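# Move the plate from the gray tray into the taped area

## Task

Lift the plate out of the gray tray and set it down on the table so that no part of it extends beyond the blue tape outline. The gray tray must be left in its original state. The plate has to stay in place by itself, not because the robot is holding it. At the end, release it and move the arms away.

## Robot and tools

ROBOT. Two arms, left_arm and right_arm. Each ends in a suction cup, not fingers. The cup point is the centre of the cup's rim, which is 29 mm across. The cup faces along the cup point's own +z axis. About 7 cm back from the rim, the tool body and its camera widen to roughly 8 cm sideways, so leave room for them.

FRAME. Reported poses are in one shared scene frame. The origin sits on the table top midway between the arms. +x points out over the table, +z points up, and left_arm is on the +y side. The arm names do not mean image left or right. Positions are in metres, orientations are quaternions (w, x, y, z), and velocities are in m/s and rad/s. Printed positions can be slightly off, more so at long reach.

ROW FORMAT. Every motion command is built from rows of 14 numbers, each between -1 and 1. Both arms are always included, even when only one moves. The order is left dx, dy, dz, rx, ry, rz, left suction, then the same seven for the right arm. dx to rz are an offset, not a pose. They are measured in the cup point's own axes from its pose at the start of the command. A value of 1.0 equals 0.6 m or 180 degrees. rx, ry, rz together form one rotation vector. Suction is the fraction of full vacuum wanted (1 is about 55 kPa below ambient). A value of 0.05 or less switches it off. The setting persists, so to leave a cup unchanged, repeat its current value; sending 0 turns it off.

execute_actions(actions). actions is a list of up to 15 actions. Each action is a list of up to 15 rows, one per 1/30 s step. A shorter action repeats its final row until the action's 15 steps are done. Every row in an action is an offset from the pose at that action's start, not from the previous row. For the first action of a call, the start is the last pose reported. An empty list just returns the current state and images. Per control step, the commanded pose is clipped to within 100 mm and 16 degrees of the measured pose, so far targets need several actions.

move(target, speed, stop_force, blocking). target is a single 14-number row. Its offsets are taken from the pose in the latest result that showed one. Each cup point follows a straight path, and all paths finish together. speed is the top path speed in m/s, from 0.002 to 0.5, default 0.25; rotation is capped at twice that value in rad/s. stop_force, from 13 to 80 N, is shared by both arms. With it, an arm stops its path when its wrist sensor feels that much extra push against the motion, then backs up slightly and holds. Use it only at very slow speed and without rotation. Leave it out when moving away from a surface the cup is pressing on. blocking=false returns after 0.5 s while the move continues; it cannot be combined with stop_force. Paths do not avoid obstacles or the other arm. The result adds a "move:" line giving the ending for each arm (done, off_target, moving, held, contact, fault) and any limits that acted, plus each cup point's distance to its target.

wait(seconds). seconds is 0 to 10. The scene runs while the arms hold their last command; a running move continues. stop() brakes a running move. zoom_image(camera, region): region is [x0, y0, x1, y1] in pixels from the top-left corner, at most 504 by 504. finished_scene(scene): pass the current scene's number once the goal holds. This cannot be undone.

CAMERAS. cam_head_left and cam_head_right are 672x504 fixed head cameras. cam_left_wrist and cam_right_wrist are 616x616 fisheye cameras on the hands. Calibration data are supplied and may be a few degrees or millimetres off.

RESULTS. The state line gives each arm's cup point pose and velocities. A "Hand target" line is where the controller is currently driving a cup point. "pose unreachable" means a clearance check altered or blocked that arm's command. HELD in the step readings marks steps where part of a row was held back. Wrist force and torque lines come from the flange sensor, expressed in the end effector's axes. When pressing on a surface, the force points back into the arm. Readings have offsets up to about 5.5 N, noise of a few N, and saturate near 100 N. suction_measured shows the vacuum actually reached. It stays near 0 without a seal and settles up to 0.15 below the command on a tight seal. part_present becomes 1 at 0.50 and returns to 0 below 0.45. Joint torques are noisy raw drive outputs.

GRIPPING. Turn suction on and press the rim fully onto a smooth, flat area of the plate, away from its edges, holes or seams. Under vacuum the cup shortens, so a held part sits up to about 10 mm closer than the cup point suggests. To release, lower the plate until it rests on the table, switch suction off, then lift more than 15 mm clear. If the cup seals to the table, switch suction off to free it.

AVOID. An outside force of 150 N on an arm, or a joint torque reaching its load limit (shoulder 287, elbow 130, wrists 46.9 N m), halts that arm for 10 s and cancels the rest of the call. The arms are stiff, so aiming even slightly past a firm contact can trigger this; approach slowly. Keep the arms from striking each other. Do not drop, slam or knock anything, and never push objects off the table. Do not disturb the gray tray. Holding loads heats motors: a MOTOR HOT warning appears at 70 °C, and at 85 °C the arm is braked until it cools. Loose objects may occasionally get a small push from outside.

Each tool is called after "Call:" as a command line: name --argument value for each argument, lists and objects as JSON in quotes; but a table of rows of numbers goes row by row, as --pt "numbers of a row", without its own name.

## Session

Call:
execute_actions --actions '[]'

Scene clock: 0.00 s.
left_arm: end_effector_position=(+0.5506, +0.7641, +0.2288) suction_measured=0.00 part_present=0 end_effector_quat_wxyz=(+0.001, -0.344, +0.939, -0.001) end_effector_velocity=(-0.001, -0.000, -0.001) end_effector_angular_velocity=(+0.000, +0.001, +0.000) | right_arm: end_effector_position=(+0.6180, -0.5881, +0.2282) suction_measured=0.00 part_present=0 end_effector_quat_wxyz=(+0.000, +0.194, +0.981, -0.001) end_effector_velocity=(+0.000, +0.000, +0.000) end_effector_angular_velocity=(-0.000, -0.000, +0.000)
Joint positions: left_arm=[-0.279 -1.557  2.143 -2.159 -1.571  2.337] | right_arm=[-0.279 -1.557  2.143 -2.157 -1.572 -2.898]
Joint velocities: left_arm=[-0.001 -0.     0.001 -0.    -0.    -0.001] | right_arm=[ 0. -0. -0. -0. -0.  0.]
Joint torques (N m, as the arm reports them, + toward a larger angle): no reading
Motor temperatures (°C, as the motors report them): left_arm=[27 27 26 29 33 30] | right_arm=[25 26 26 34 29 29]
Wrist force (N, on the end effector, along its own x y z axes, offset not removed): no reading
Wrist torque (N m, same axes, about the end effector's origin, offset not removed): no reading
Hand target (left_arm): +0.551, +0.764, +0.229; +0.001, -0.344, +0.939, -0.001
Hand target (right_arm): +0.618, -0.588, +0.228; +0.000, +0.194, +0.981, -0.001

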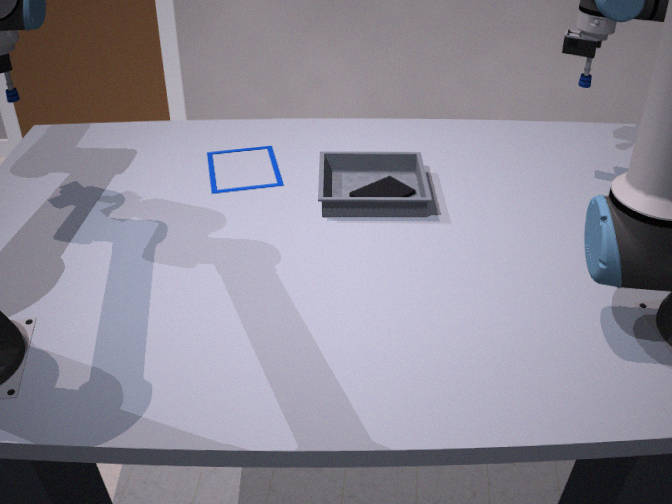

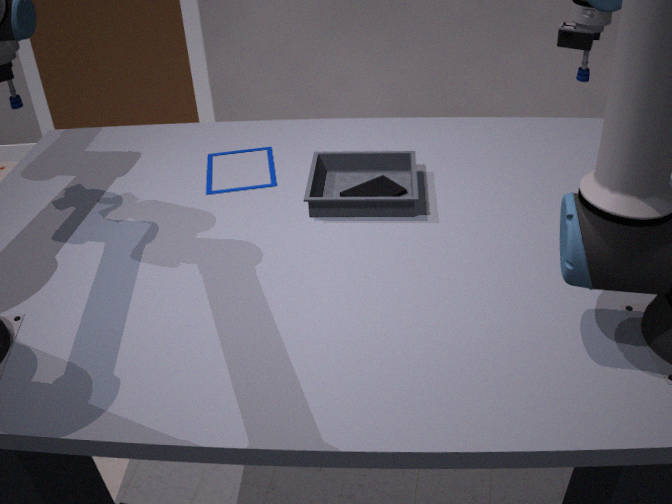

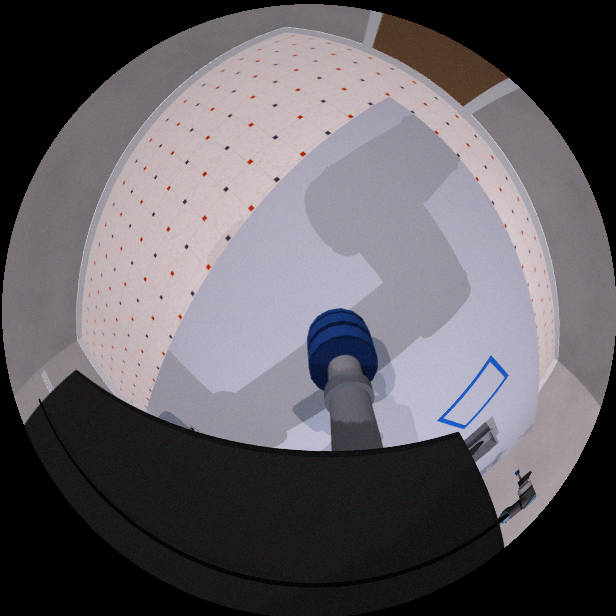

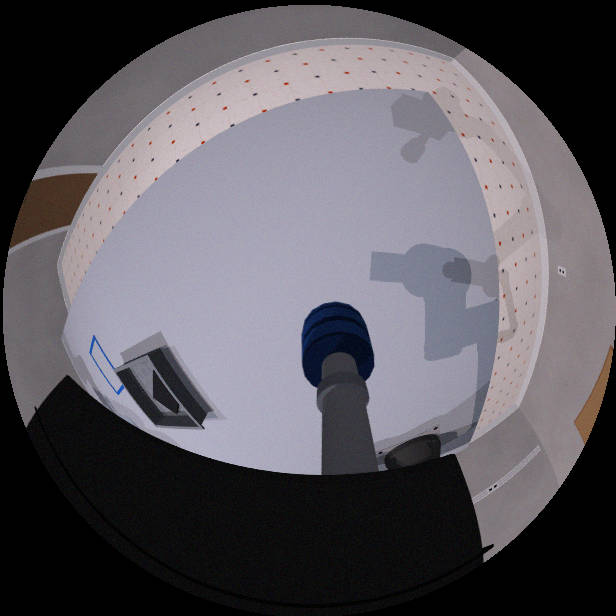

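Call:
move --target '[0,0,0,0,0,0,0,0.622,0.642,0.05,0,0,0,0]' --speed 0.4

Scene clock: 9.60 s.
left_arm: end_effector_position=(+0.5506, +0.7641, +0.2288) suction_measured=0.00 part_present=0 end_effector_quat_wxyz=(+0.001, -0.344, +0.939, -0.001) end_effector_velocity=(-0.001, +0.000, -0.001) end_effector_angular_velocity=(+0.000, +0.001, +0.000) | right_arm: end_effector_position=(+0.4190, -0.0903, +0.1983) suction_measured=0.00 part_present=0 end_effector_quat_wxyz=(+0.001, +0.194, +0.981, -0.001) end_effector_velocity=(-0.000, +0.002, +0.000) end_effector_angular_velocity=(-0.001, -0.002, +0.001)
Joint positions: left_arm=[-0.279 -1.557  2.143 -2.159 -1.571  2.337] | right_arm=[ 0.564 -1.38   2.007 -2.197 -1.572 -2.055]
Joint velocities: left_arm=[ 0.001 -0.     0.001  0.     0.     0.   ] | right_arm=[ 0.002  0.002 -0.002 -0.    -0.002  0.002]
Joint torques (N m, as the arm reports them, + toward a larger angle): left_arm=[  0.41 -34.52 -37.09  -3.2   -0.21   0.1 ] | right_arm=[ 22.54 -45.72 -43.32  -0.57  -3.08   1.61]
Motor temperatures (°C, as the motors report them): left_arm=[27 27 26 29 33 30] | right_arm=[25 26 26 34 29 29]
Wrist force (N, on the end effector, along its own x y z axes, offset not removed): left_arm=[0.9 -2.5 -3.8] | right_arm=[-0.6 3.1 -1.8]
Wrist torque (N m, same axes, about the end effector's origin, offset not removed): left_arm=[-0.46 -0.21 -0.04] | right_arm=[0.31 0.17 -0.06]
Hand target (left_arm): +0.551, +0.764, +0.229; +0.001, -0.344, +0.939, -0.001
Hand target (right_arm): +0.419, -0.090, +0.198; +0.001, +0.194, +0.981, -0.001
Off the commanded pose (left_arm): 0.000 m, 0 deg.
Off the commanded pose (right_arm): 0.001 m, 0 deg.
move: done
camera_calibration (this result's frames):
cam_left_wrist: T_world_to_cam=[[0.658611, -0.750689, -0.0519469, 0.236741], [-0.705879, -0.640263, 0.302981, 0.818664], [-0.260704, -0.162879, -0.95158, 0.583563], [0, 0, 0, 1]] pos_world=[0.574095, 0.796929, 0.319564]
cam_right_wrist: T_world_to_cam=[[-0.358448, -0.932464, -0.0450003, 0.0851282], [-0.880604, 0.321724, 0.347894, 0.342535], [-0.309921, 0.164329, -0.936453, 0.427273], [0, 0, 0, 1]] pos_world=[0.464572, -0.101036, 0.284786]

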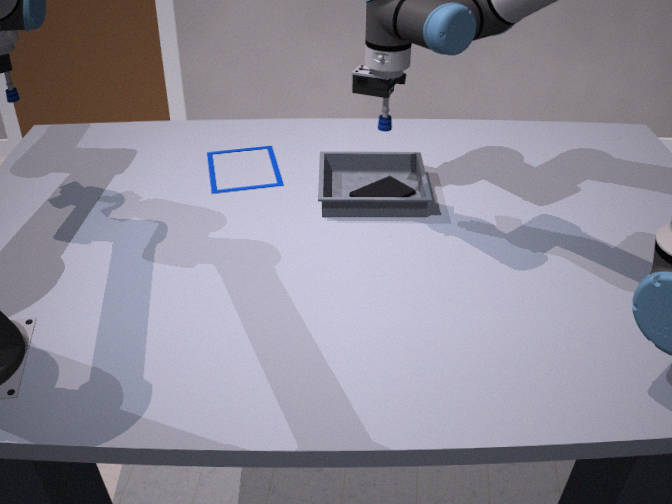

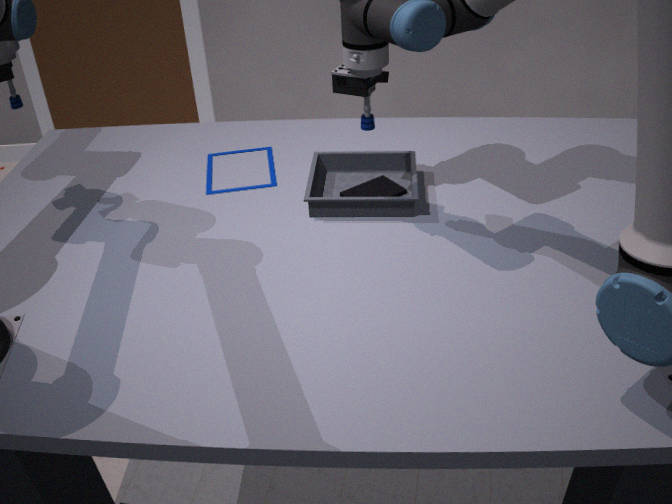

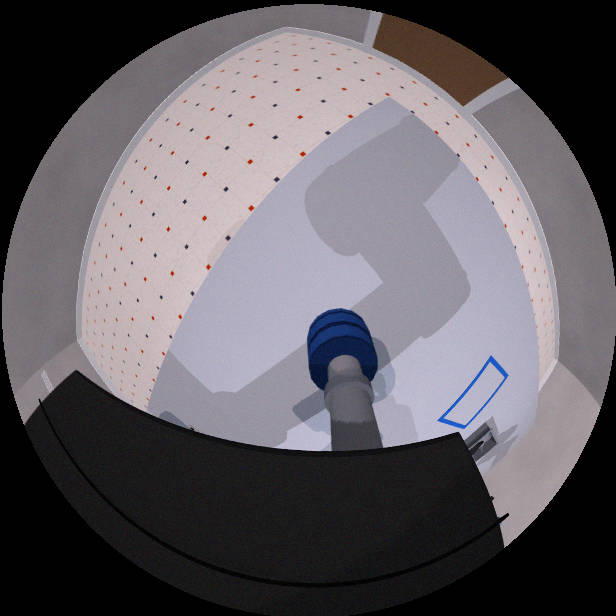

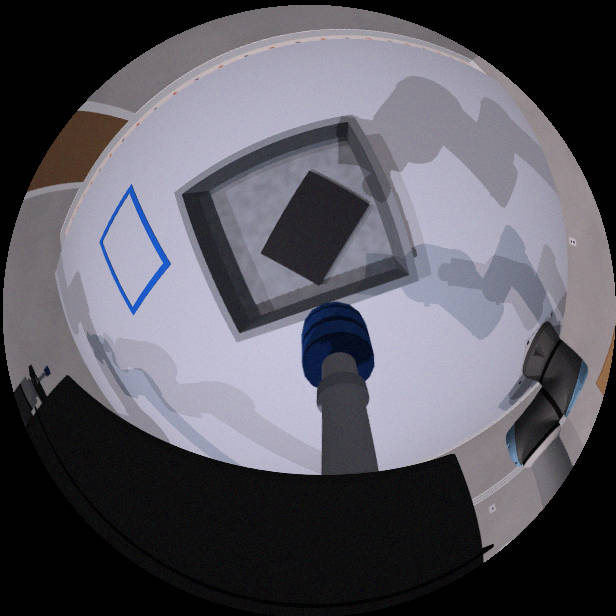

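Call:
move --target '[0,0,0,0,0,0,0,-0.098,0.015,0.2,0,0,0,0]'

Scene clock: 21.67 s.
left_arm: end_effector_position=(+0.5506, +0.7641, +0.2288) suction_measured=0.00 part_present=0 end_effector_quat_wxyz=(+0.001, -0.344, +0.939, -0.001) end_effector_velocity=(-0.000, +0.000, -0.000) end_effector_angular_velocity=(-0.000, +0.000, +0.001) | right_arm: end_effector_position=(+0.4769, -0.1042, +0.0783) suction_measured=0.00 part_present=0 end_effector_quat_wxyz=(+0.001, +0.194, +0.981, -0.001) end_effector_velocity=(+0.000, +0.000, -0.001) end_effector_angular_velocity=(+0.002, +0.001, -0.000)
Joint positions: left_arm=[-0.279 -1.557  2.143 -2.159 -1.571  2.337] | right_arm=[ 0.499 -1.2    2.037 -2.408 -1.573 -2.12 ]
Joint velocities: left_arm=[ 0.    -0.     0.001 -0.    -0.    -0.001] | right_arm=[-0.     0.002 -0.    -0.002  0.002 -0.   ]
Joint torques (N m, as the arm reports them, + toward a larger angle): left_arm=[ -0.64 -35.39 -37.09  -3.08  -0.28  -0.04] | right_arm=[-16.23 -57.08 -36.83  -6.25   2.89  -2.  ]
Motor temperatures (°C, as the motors report them): left_arm=[27 27 26 29 33 30] | right_arm=[25 26 26 34 29 29]
Wrist force (N, on the end effector, along its own x y z axes, offset not removed): left_arm=[-1.4 -4.3 -2.7] | right_arm=[-1.1 0.2 -1.5]
Wrist torque (N m, same axes, about the end effector's origin, offset not removed): left_arm=[-0.64 0.17 0.06] | right_arm=[0.08 0.17 0.00]
Hand target (left_arm): +0.551, +0.764, +0.229; +0.001, -0.344, +0.939, -0.001
Hand target (right_arm): +0.477, -0.104, +0.078; +0.001, +0.194, +0.981, -0.001
Off the commanded pose (left_arm): 0.000 m, 0 deg.
Off the commanded pose (right_arm): 0.000 m, 0 deg.
move: done
camera_calibration (this result's frames):
cam_left_wrist: T_world_to_cam=[[0.658611, -0.750689, -0.0519467, 0.236741], [-0.705879, -0.640263, 0.302981, 0.818663], [-0.260704, -0.162879, -0.95158, 0.583563], [0, 0, 0, 1]] pos_world=[0.574095, 0.796929, 0.319564]
cam_right_wrist: T_world_to_cam=[[-0.358444, -0.932476, -0.0447868, 0.0874575], [-0.880584, 0.321787, 0.347887, 0.43968], [-0.309985, 0.164137, -0.936466, 0.335191], [0, 0, 0, 1]] pos_world=[0.522428, -0.114948, 0.164853]

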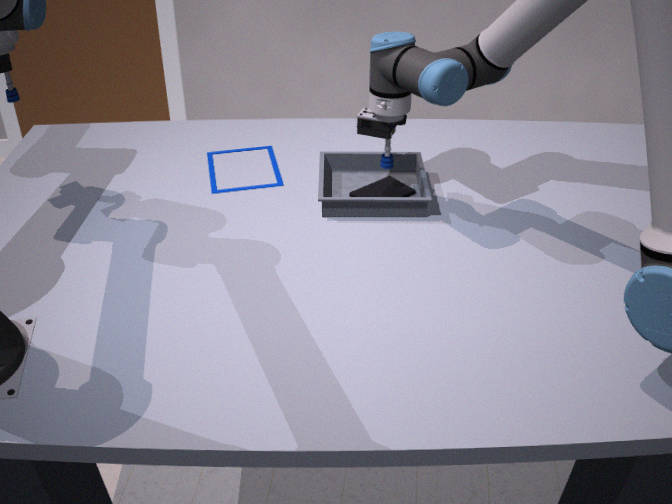

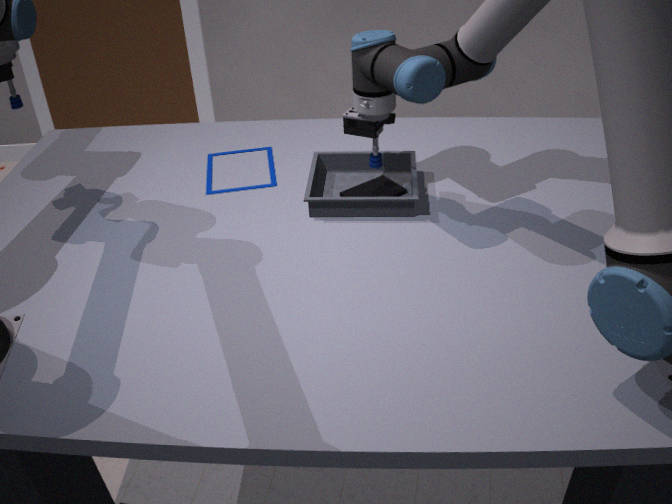

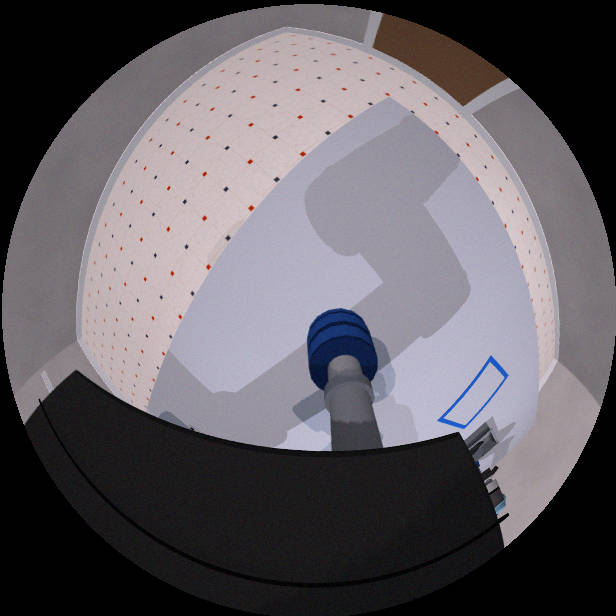

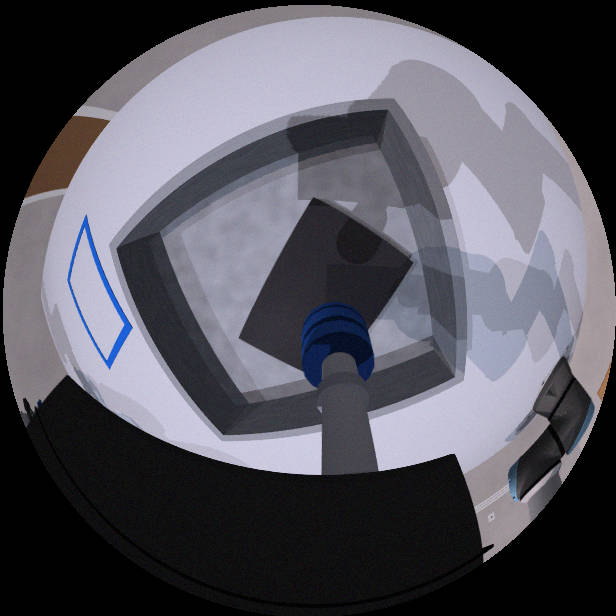

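Looks centred. Descend.

Call:
move --target '[0,0,0,0,0,0,0,0,0,0.075,0,0,0,1]' --speed 0.15

Call:
move --target '[0,0,0,0,0,0,0,0,0,0.06,0,0,0,1]' --speed 0.012 --stop_force 13

Scene clock: 25.83 s.
left_arm: end_effector_position=(+0.5506, +0.7641, +0.2288) suction_measured=0.00 part_present=0 end_effector_quat_wxyz=(+0.001, -0.344, +0.939, -0.001) end_effector_velocity=(-0.001, +0.000, -0.000) end_effector_angular_velocity=(+0.000, +0.001, +0.000) | right_arm: end_effector_position=(+0.4769, -0.1042, +0.0334) suction_measured=0.00 part_present=0 end_effector_quat_wxyz=(+0.001, +0.194, +0.981, -0.001) end_effector_velocity=(-0.001, -0.000, -0.002) end_effector_angular_velocity=(-0.000, +0.000, +0.000)
Joint positions: left_arm=[-0.279 -1.557  2.143 -2.159 -1.571  2.337] | right_arm=[ 0.499 -1.137  2.055 -2.489 -1.572 -2.12 ]
Joint velocities: left_arm=[ 0.    -0.     0.001 -0.     0.     0.   ] | right_arm=[ 0.     0.002  0.001 -0.003 -0.     0.   ]
Joint torques (N m, as the arm reports them, + toward a larger angle): left_arm=[ -2.56 -34.76 -36.26  -2.99  -0.14   0.14] | right_arm=[ -5.29 -59.76 -18.7   -6.6   -2.96   1.13]
Motor temperatures (°C, as the motors report them): left_arm=[27 27 26 29 33 30] | right_arm=[25 26 26 34 29 29]
Wrist force (N, on the end effector, along its own x y z axes, offset not removed): left_arm=[-1.1 -2.8 -1.1] | right_arm=[0.8 2.1 1.8]
Wrist torque (N m, same axes, about the end effector's origin, offset not removed): left_arm=[-0.38 0.11 0.30] | right_arm=[0.13 0.07 -0.16]
Hand target (left_arm): +0.551, +0.764, +0.229; +0.001, -0.344, +0.939, -0.001
Hand target (right_arm): +0.477, -0.104, +0.033; +0.001, +0.194, +0.981, -0.001
Off the commanded pose (left_arm): 0.000 m, 0 deg.
Off the commanded pose (right_arm): 0.000 m, 0 deg.
move: done
camera_calibration (this result's frames):
cam_left_wrist: T_world_to_cam=[[0.658611, -0.750689, -0.0519466, 0.236741], [-0.705879, -0.640263, 0.302981, 0.818663], [-0.260704, -0.162879, -0.95158, 0.583563], [0, 0, 0, 1]] pos_world=[0.574095, 0.796929, 0.319564]
cam_right_wrist: T_world_to_cam=[[-0.358449, -0.932472, -0.0448414, 0.0854922], [-0.880561, 0.321761, 0.347969, 0.455338], [-0.310043, 0.164215, -0.936433, 0.293206], [0, 0, 0, 1]] pos_world=[0.522504, -0.11494, 0.119958]

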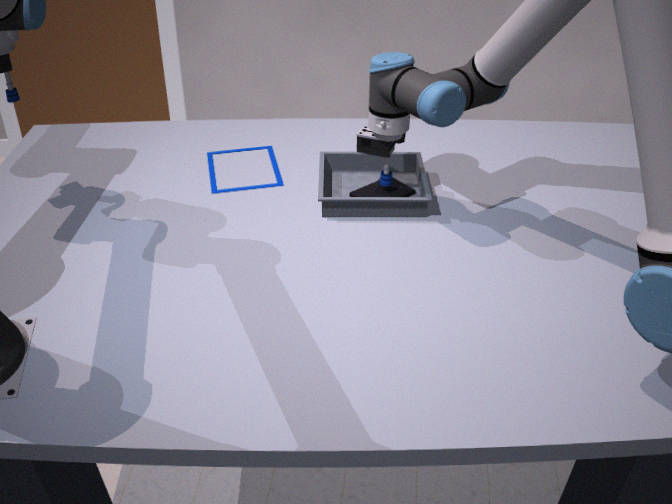

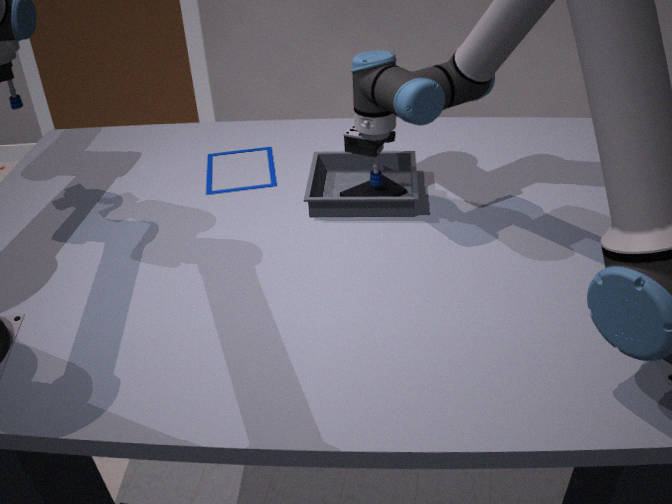

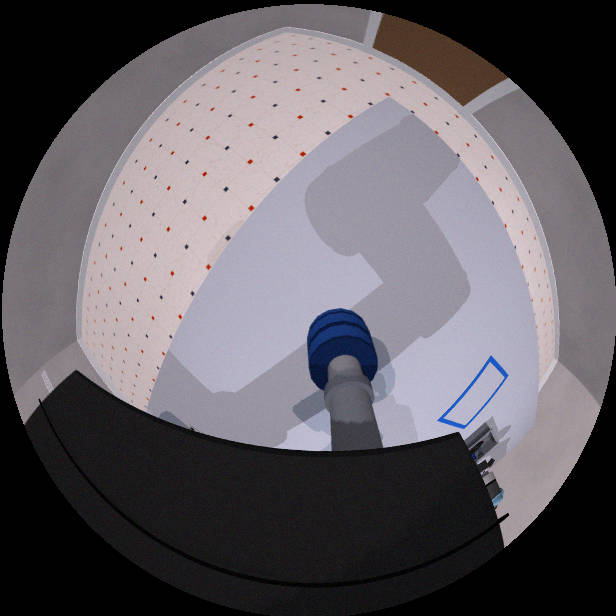

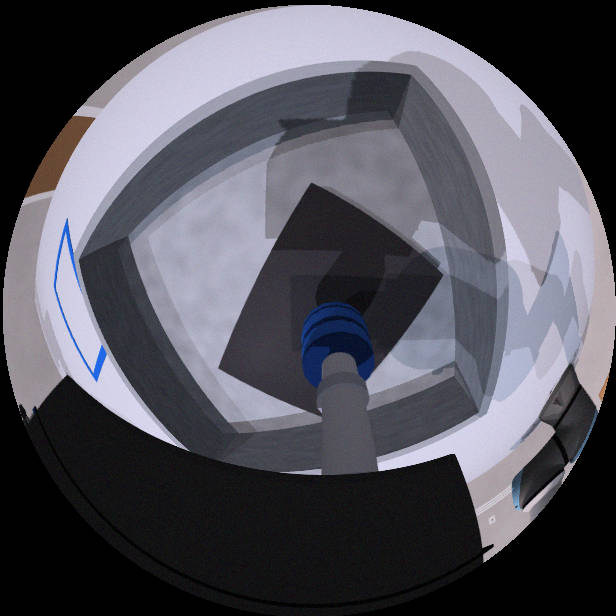

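Scene clock: 28.70 s.
left_arm: end_effector_position=(+0.5506, +0.7641, +0.2288) suction_measured=0.00 part_present=0 end_effector_quat_wxyz=(+0.001, -0.344, +0.939, -0.001) end_effector_velocity=(-0.000, +0.000, -0.000) end_effector_angular_velocity=(-0.000, +0.000, +0.000) | right_arm: end_effector_position=(+0.4770, -0.1041, +0.0037) suction_measured=1.00 part_present=1 end_effector_quat_wxyz=(+0.001, +0.194, +0.981, -0.001) end_effector_velocity=(-0.001, -0.000, +0.002) end_effector_angular_velocity=(-0.002, +0.004, +0.000)
Joint positions: left_arm=[-0.279 -1.557  2.143 -2.159 -1.571  2.337] | right_arm=[ 0.499 -1.092  2.063 -2.542 -1.573 -2.12 ]
Joint velocities: left_arm=[ 0.  0.  0.  0. -0.  0.] | right_arm=[ 0.    -0.003 -0.     0.007  0.001 -0.   ]
Joint torques (N m, as the arm reports them, + toward a larger angle): left_arm=[ -2.31 -36.8  -36.87  -2.94  -0.6    0.11] | right_arm=[ -9.09 -68.29 -12.6    2.46   1.11   0.16]
Motor temperatures (°C, as the motors report them): left_arm=[27 27 26 29 33 30] | right_arm=[25 26 26 34 29 29]
Wrist force (N, on the end effector, along its own x y z axes, offset not removed): left_arm=[-0.8 0.9 -2.3] | right_arm=[-3.2 1.5 -15.3]
Wrist torque (N m, same axes, about the end effector's origin, offset not removed): left_arm=[-0.05 0.18 0.09] | right_arm=[-0.09 0.25 -0.04]
Hand target (left_arm): +0.551, +0.764, +0.229; +0.001, -0.344, +0.939, -0.001
Hand target (right_arm): +0.477, -0.104, +0.004; +0.001, +0.194, +0.981, -0.001
Off the commanded pose (left_arm): 0.000 m, 0 deg.
Off the commanded pose (right_arm): 0.006 m, 0 deg.
move: contact (right_arm)
camera_calibration (this result's frames):
cam_left_wrist: T_world_to_cam=[[0.658611, -0.750689, -0.0519468, 0.236741], [-0.705879, -0.640263, 0.302981, 0.818663], [-0.260704, -0.162879, -0.95158, 0.583563], [0, 0, 0, 1]] pos_world=[0.574095, 0.796929, 0.319564]
cam_right_wrist: T_world_to_cam=[[-0.358439, -0.932465, -0.0450521, 0.0842508], [-0.880639, 0.321712, 0.347816, 0.465798], [-0.309833, 0.164346, -0.93648, 0.265254], [0, 0, 0, 1]] pos_world=[0.522583, -0.114885, 0.0901886]

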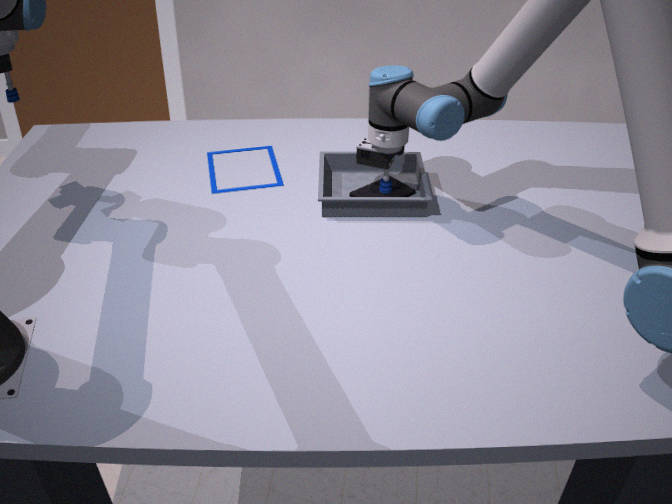

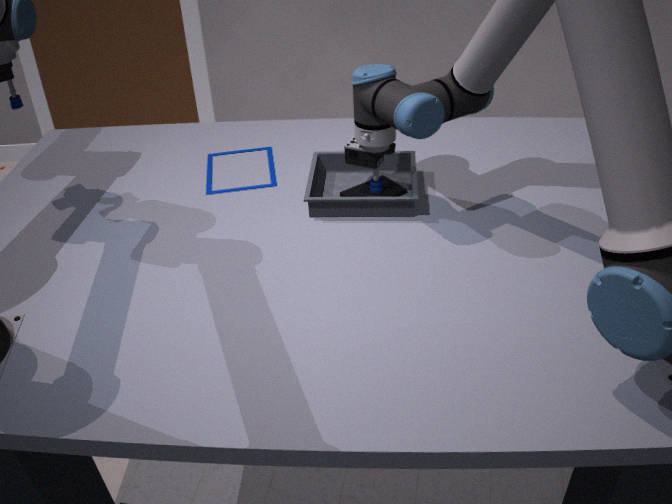

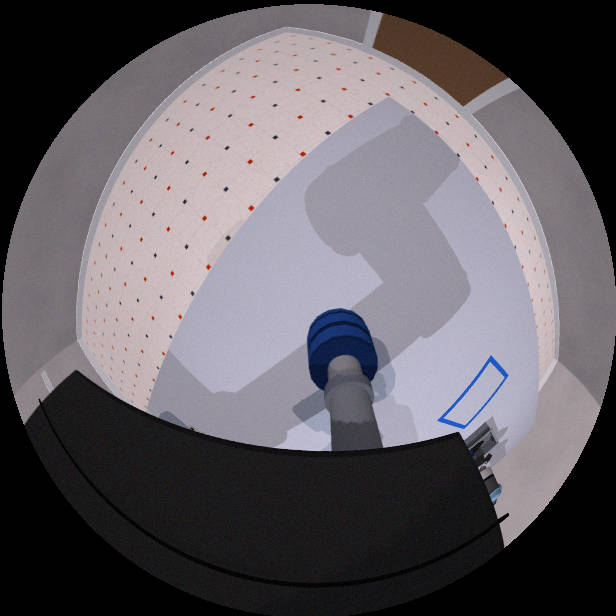

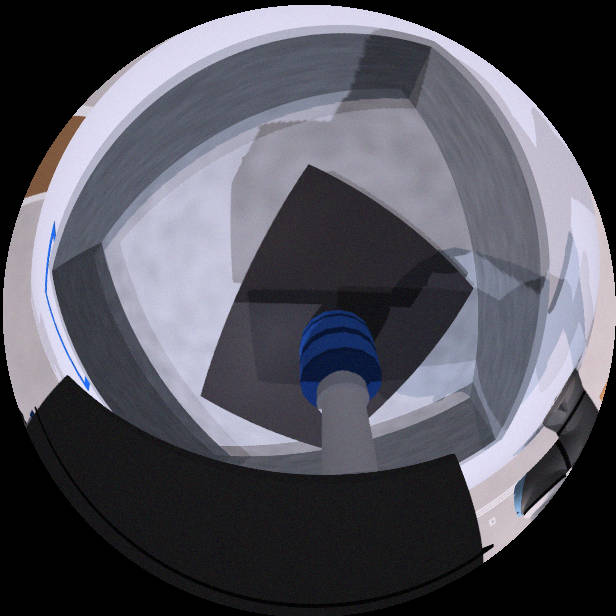

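Call:
move --target '[0,0,0,0,0,0,0,0,0,-0.16,0,0,0,1]' --speed 0.15

Call:
move --target '[0,0,0,0,0,0,0,0.013,0.615,0,0,0,-0.34,1]' --speed 0.3

Call:
move --target '[0,0,0,0,0,0,0,0,0,0.12,0,0,0,1]' --speed 0.15

Scene clock: 37.53 s.
left_arm: end_effector_position=(+0.5506, +0.7641, +0.2288) suction_measured=0.00 part_present=0 end_effector_quat_wxyz=(+0.001, -0.344, +0.939, -0.001) end_effector_velocity=(+0.001, +0.000, +0.001) end_effector_angular_velocity=(-0.000, -0.001, +0.001) | right_arm: end_effector_position=(+0.4769, -0.1042, +0.0996) suction_measured=0.99 part_present=1 end_effector_quat_wxyz=(+0.001, +0.194, +0.981, -0.001) end_effector_velocity=(+0.001, -0.000, +0.002) end_effector_angular_velocity=(+0.001, +0.001, -0.001)
Joint positions: left_arm=[-0.279 -1.557  2.143 -2.159 -1.571  2.337] | right_arm=[ 0.499 -1.228  2.027 -2.369 -1.573 -2.12 ]
Joint velocities: left_arm=[ 0.     0.    -0.001 -0.     0.    -0.001] | right_arm=[-0.001 -0.002 -0.001  0.003  0.001 -0.001]
Joint torques (N m, as the arm reports them, + toward a larger angle): left_arm=[ -2.01 -37.12 -36.36  -2.88  -0.48   0.37] | right_arm=[ 13.   -77.2  -39.7   -0.65   1.56  -2.11]
Motor temperatures (°C, as the motors report them): left_arm=[27 27 26 29 33 30] | right_arm=[25 26 26 34 29 29]
Wrist force (N, on the end effector, along its own x y z axes, offset not removed): left_arm=[-0.3 2.0 -1.3] | right_arm=[-1.5 -5.0 0.3]
Wrist torque (N m, same axes, about the end effector's origin, offset not removed): left_arm=[0.00 -0.16 -0.09] | right_arm=[-0.81 0.20 -0.12]
Hand target (left_arm): +0.551, +0.764, +0.229; +0.001, -0.344, +0.939, -0.001
Hand target (right_arm): +0.477, -0.104, +0.100; +0.001, +0.194, +0.981, -0.001
Off the commanded pose (left_arm): 0.000 m, 0 deg.
Off the commanded pose (right_arm): 0.000 m, 0 deg.
move: done
camera_calibration (this result's frames):
cam_left_wrist: T_world_to_cam=[[0.658611, -0.750689, -0.0519468, 0.236741], [-0.705879, -0.640263, 0.302981, 0.818663], [-0.260704, -0.162879, -0.95158, 0.583563], [0, 0, 0, 1]] pos_world=[0.574095, 0.796929, 0.319564]
cam_right_wrist: T_world_to_cam=[[-0.358482, -0.932449, -0.0450512, 0.0884665], [-0.880624, 0.321753, 0.347817, 0.432362], [-0.309826, 0.164359, -0.936479, 0.355036], [0, 0, 0, 1]] pos_world=[0.522461, -0.114977, 0.186087]

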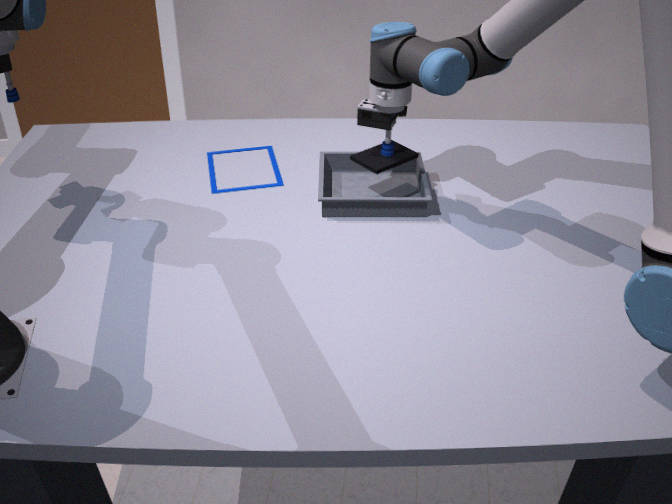

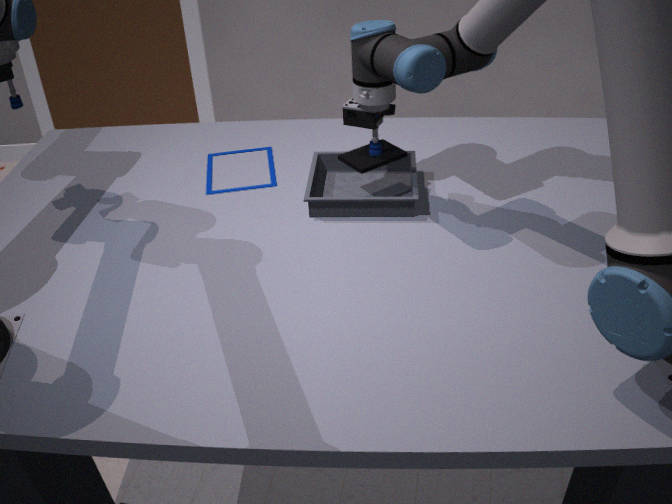

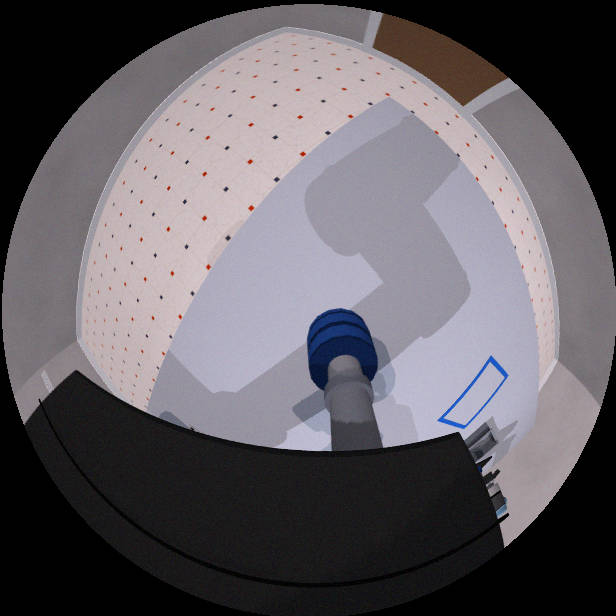

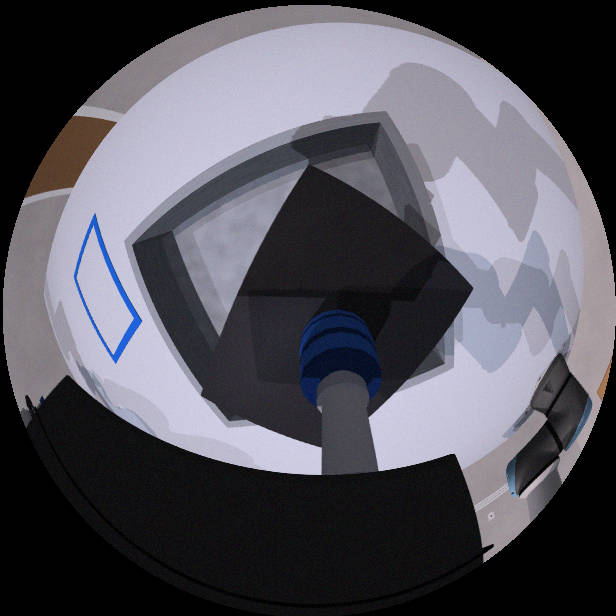

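Scene clock: 39.90 s.
left_arm: end_effector_position=(+0.5506, +0.7641, +0.2288) suction_measured=0.00 part_present=0 end_effector_quat_wxyz=(+0.001, -0.344, +0.939, -0.001) end_effector_velocity=(-0.001, +0.001, -0.001) end_effector_angular_velocity=(+0.000, +0.001, +0.000) | right_arm: end_effector_position=(+0.6095, +0.2401, +0.1000) suction_measured=0.99 part_present=1 end_effector_quat_wxyz=(+0.001, -0.333, +0.943, -0.001) end_effector_velocity=(+0.002, -0.000, -0.001) end_effector_angular_velocity=(-0.001, +0.001, +0.002)
Joint positions: left_arm=[-0.279 -1.557  2.143 -2.159 -1.571  2.337] | right_arm=[ 0.686 -0.744  1.19  -2.017 -1.573 -3.   ]
Joint velocities: left_arm=[ 0.001  0.     0.001 -0.     0.     0.001] | right_arm=[-0.001  0.003 -0.003  0.003  0.    -0.003]
Joint torques (N m, as the arm reports them, + toward a larger angle): left_arm=[ -1.6  -37.04 -35.59  -2.91  -0.17  -0.3 ] | right_arm=[ 25.16 -99.32 -46.72  -0.69   2.09  -2.09]
Motor temperatures (°C, as the motors report them): left_arm=[27 27 26 29 33 30] | right_arm=[25 26 26 34 29 29]
Wrist force (N, on the end effector, along its own x y z axes, offset not removed): left_arm=[1.1 -2.9 0.0] | right_arm=[3.2 -4.5 1.9]
Wrist torque (N m, same axes, about the end effector's origin, offset not removed): left_arm=[-0.59 -0.20 0.12] | right_arm=[-0.52 -0.27 -0.10]
Hand target (left_arm): +0.551, +0.764, +0.229; +0.001, -0.344, +0.939, -0.001
Hand target (right_arm): +0.610, +0.240, +0.100; +0.000, -0.333, +0.943, -0.001
Off the commanded pose (left_arm): 0.000 m, 0 deg.
Off the commanded pose (right_arm): 0.001 m, 0 deg.
move: done
camera_calibration (this result's frames):
cam_left_wrist: T_world_to_cam=[[0.658611, -0.750689, -0.0519466, 0.236741], [-0.705879, -0.640263, 0.302981, 0.818663], [-0.260704, -0.162879, -0.95158, 0.583563], [0, 0, 0, 1]] pos_world=[0.574095, 0.796929, 0.319564]
cam_right_wrist: T_world_to_cam=[[0.644179, -0.763601, -0.0441211, -0.194684], [-0.706293, -0.615991, 0.348863, 0.556935], [-0.29357, -0.193568, -0.936135, 0.415892], [0, 0, 0, 1]] pos_world=[0.640864, 0.274909, 0.186447]

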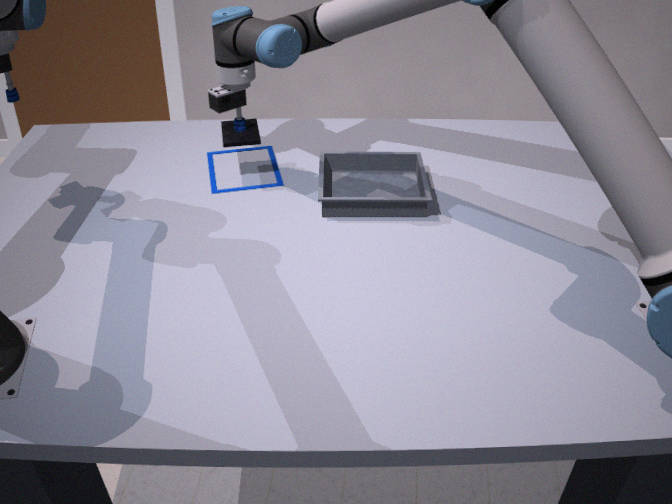

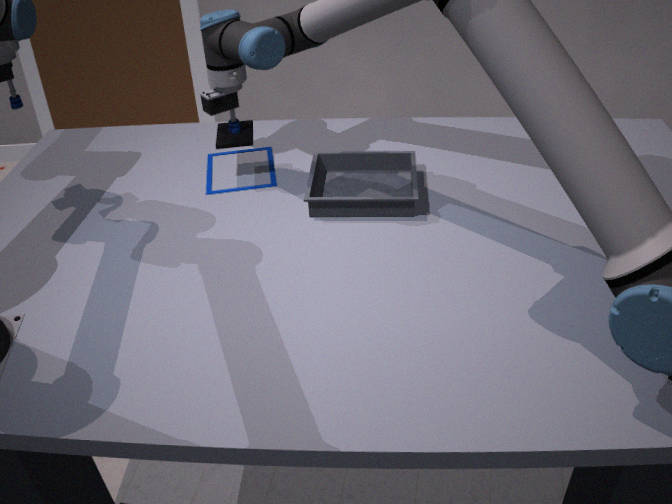

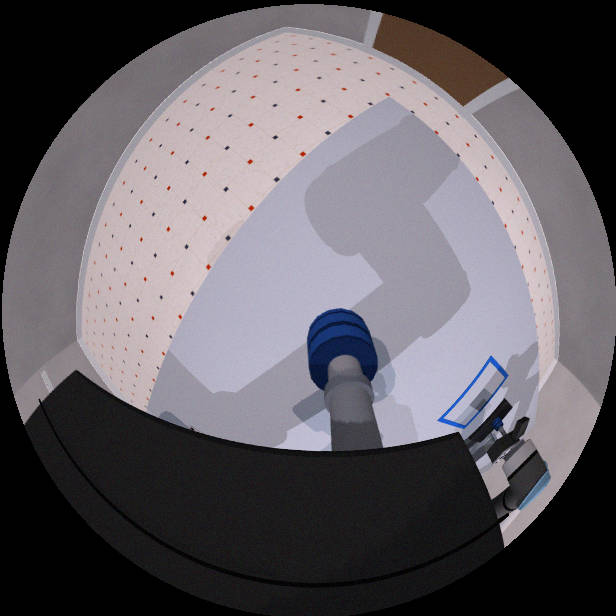

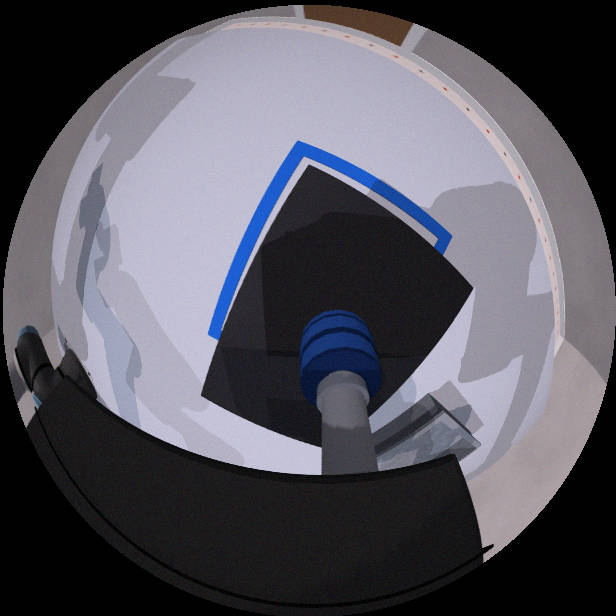

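Scene clock: 40.87 s.
left_arm: end_effector_position=(+0.5506, +0.7641, +0.2288) suction_measured=0.00 part_present=0 end_effector_quat_wxyz=(+0.001, -0.344, +0.939, -0.001) end_effector_velocity=(-0.000, -0.000, -0.000) end_effector_angular_velocity=(+0.000, +0.000, -0.000) | right_arm: end_effector_position=(+0.6095, +0.2401, +0.0281) suction_measured=1.00 part_present=1 end_effector_quat_wxyz=(+0.001, -0.333, +0.943, -0.001) end_effector_velocity=(-0.001, +0.001, -0.001) end_effector_angular_velocity=(+0.001, -0.001, +0.002)
Joint positions: left_arm=[-0.279 -1.557  2.143 -2.159 -1.571  2.337] | right_arm=[ 0.686 -0.685  1.219 -2.105 -1.573 -3.   ]
Joint velocities: left_arm=[-0.  0.  0. -0.  0. -0.] | right_arm=[ 0.002  0.001 -0.    -0.002 -0.    -0.   ]
Joint torques (N m, as the arm reports them, + toward a larger angle): left_arm=[ -0.95 -33.8  -35.99  -3.21  -0.3    0.27] | right_arm=[ 13.68 -97.52 -28.07  -6.49   1.94   2.02]
Motor temperatures (°C, as the motors report them): left_arm=[27 27 26 29 33 30] | right_arm=[25 26 26 34 29 29]
Wrist force (N, on the end effector, along its own x y z axes, offset not removed): left_arm=[0.5 -1.9 -1.6] | right_arm=[-1.4 -1.8 -1.0]
Wrist torque (N m, same axes, about the end effector's origin, offset not removed): left_arm=[-0.35 -0.08 0.05] | right_arm=[-0.23 0.23 0.08]
Hand target (left_arm): +0.551, +0.764, +0.229; +0.001, -0.344, +0.939, -0.001
Hand target (right_arm): +0.610, +0.240, +0.028; +0.001, -0.333, +0.943, -0.001
Off the commanded pose (left_arm): 0.000 m, 0 deg.
Off the commanded pose (right_arm): 0.000 m, 0 deg.
move: done
camera_calibration (this result's frames):
cam_left_wrist: T_world_to_cam=[[0.658611, -0.750689, -0.0519467, 0.236741], [-0.705879, -0.640263, 0.302981, 0.818663], [-0.260704, -0.162879, -0.95158, 0.583563], [0, 0, 0, 1]] pos_world=[0.574095, 0.796929, 0.319564]
cam_right_wrist: T_world_to_cam=[[0.644194, -0.763588, -0.0441244, -0.197843], [-0.706289, -0.616011, 0.348836, 0.582112], [-0.293549, -0.193554, -0.936144, 0.348636], [0, 0, 0, 1]] pos_world=[0.64093, 0.274996, 0.114582]

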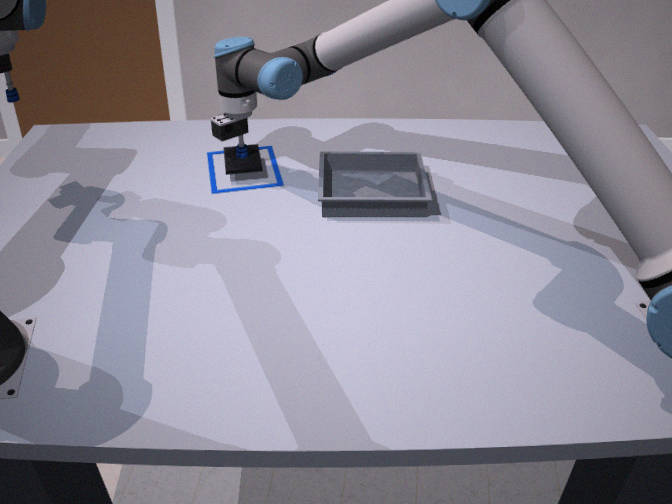

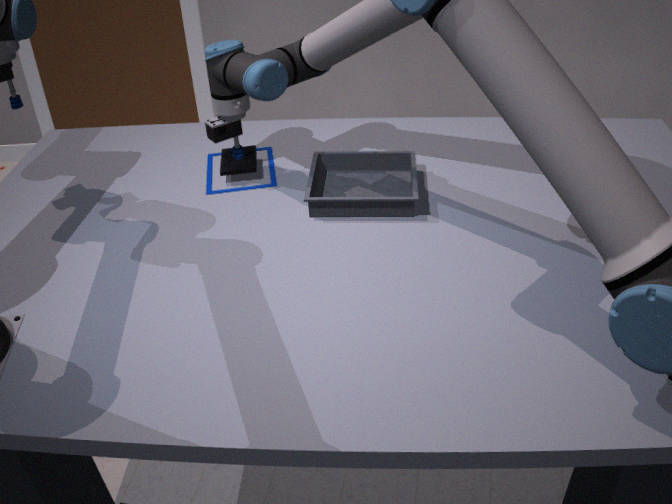

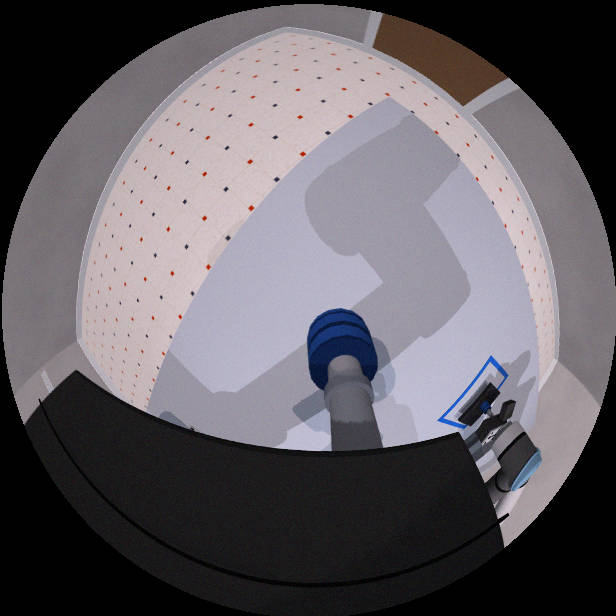

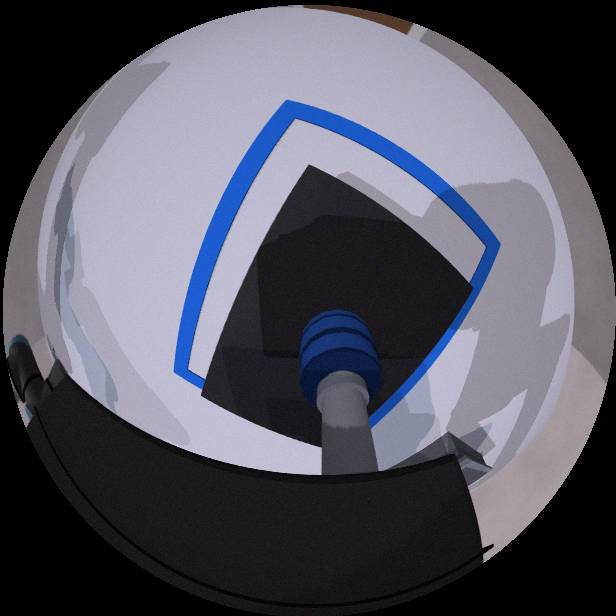

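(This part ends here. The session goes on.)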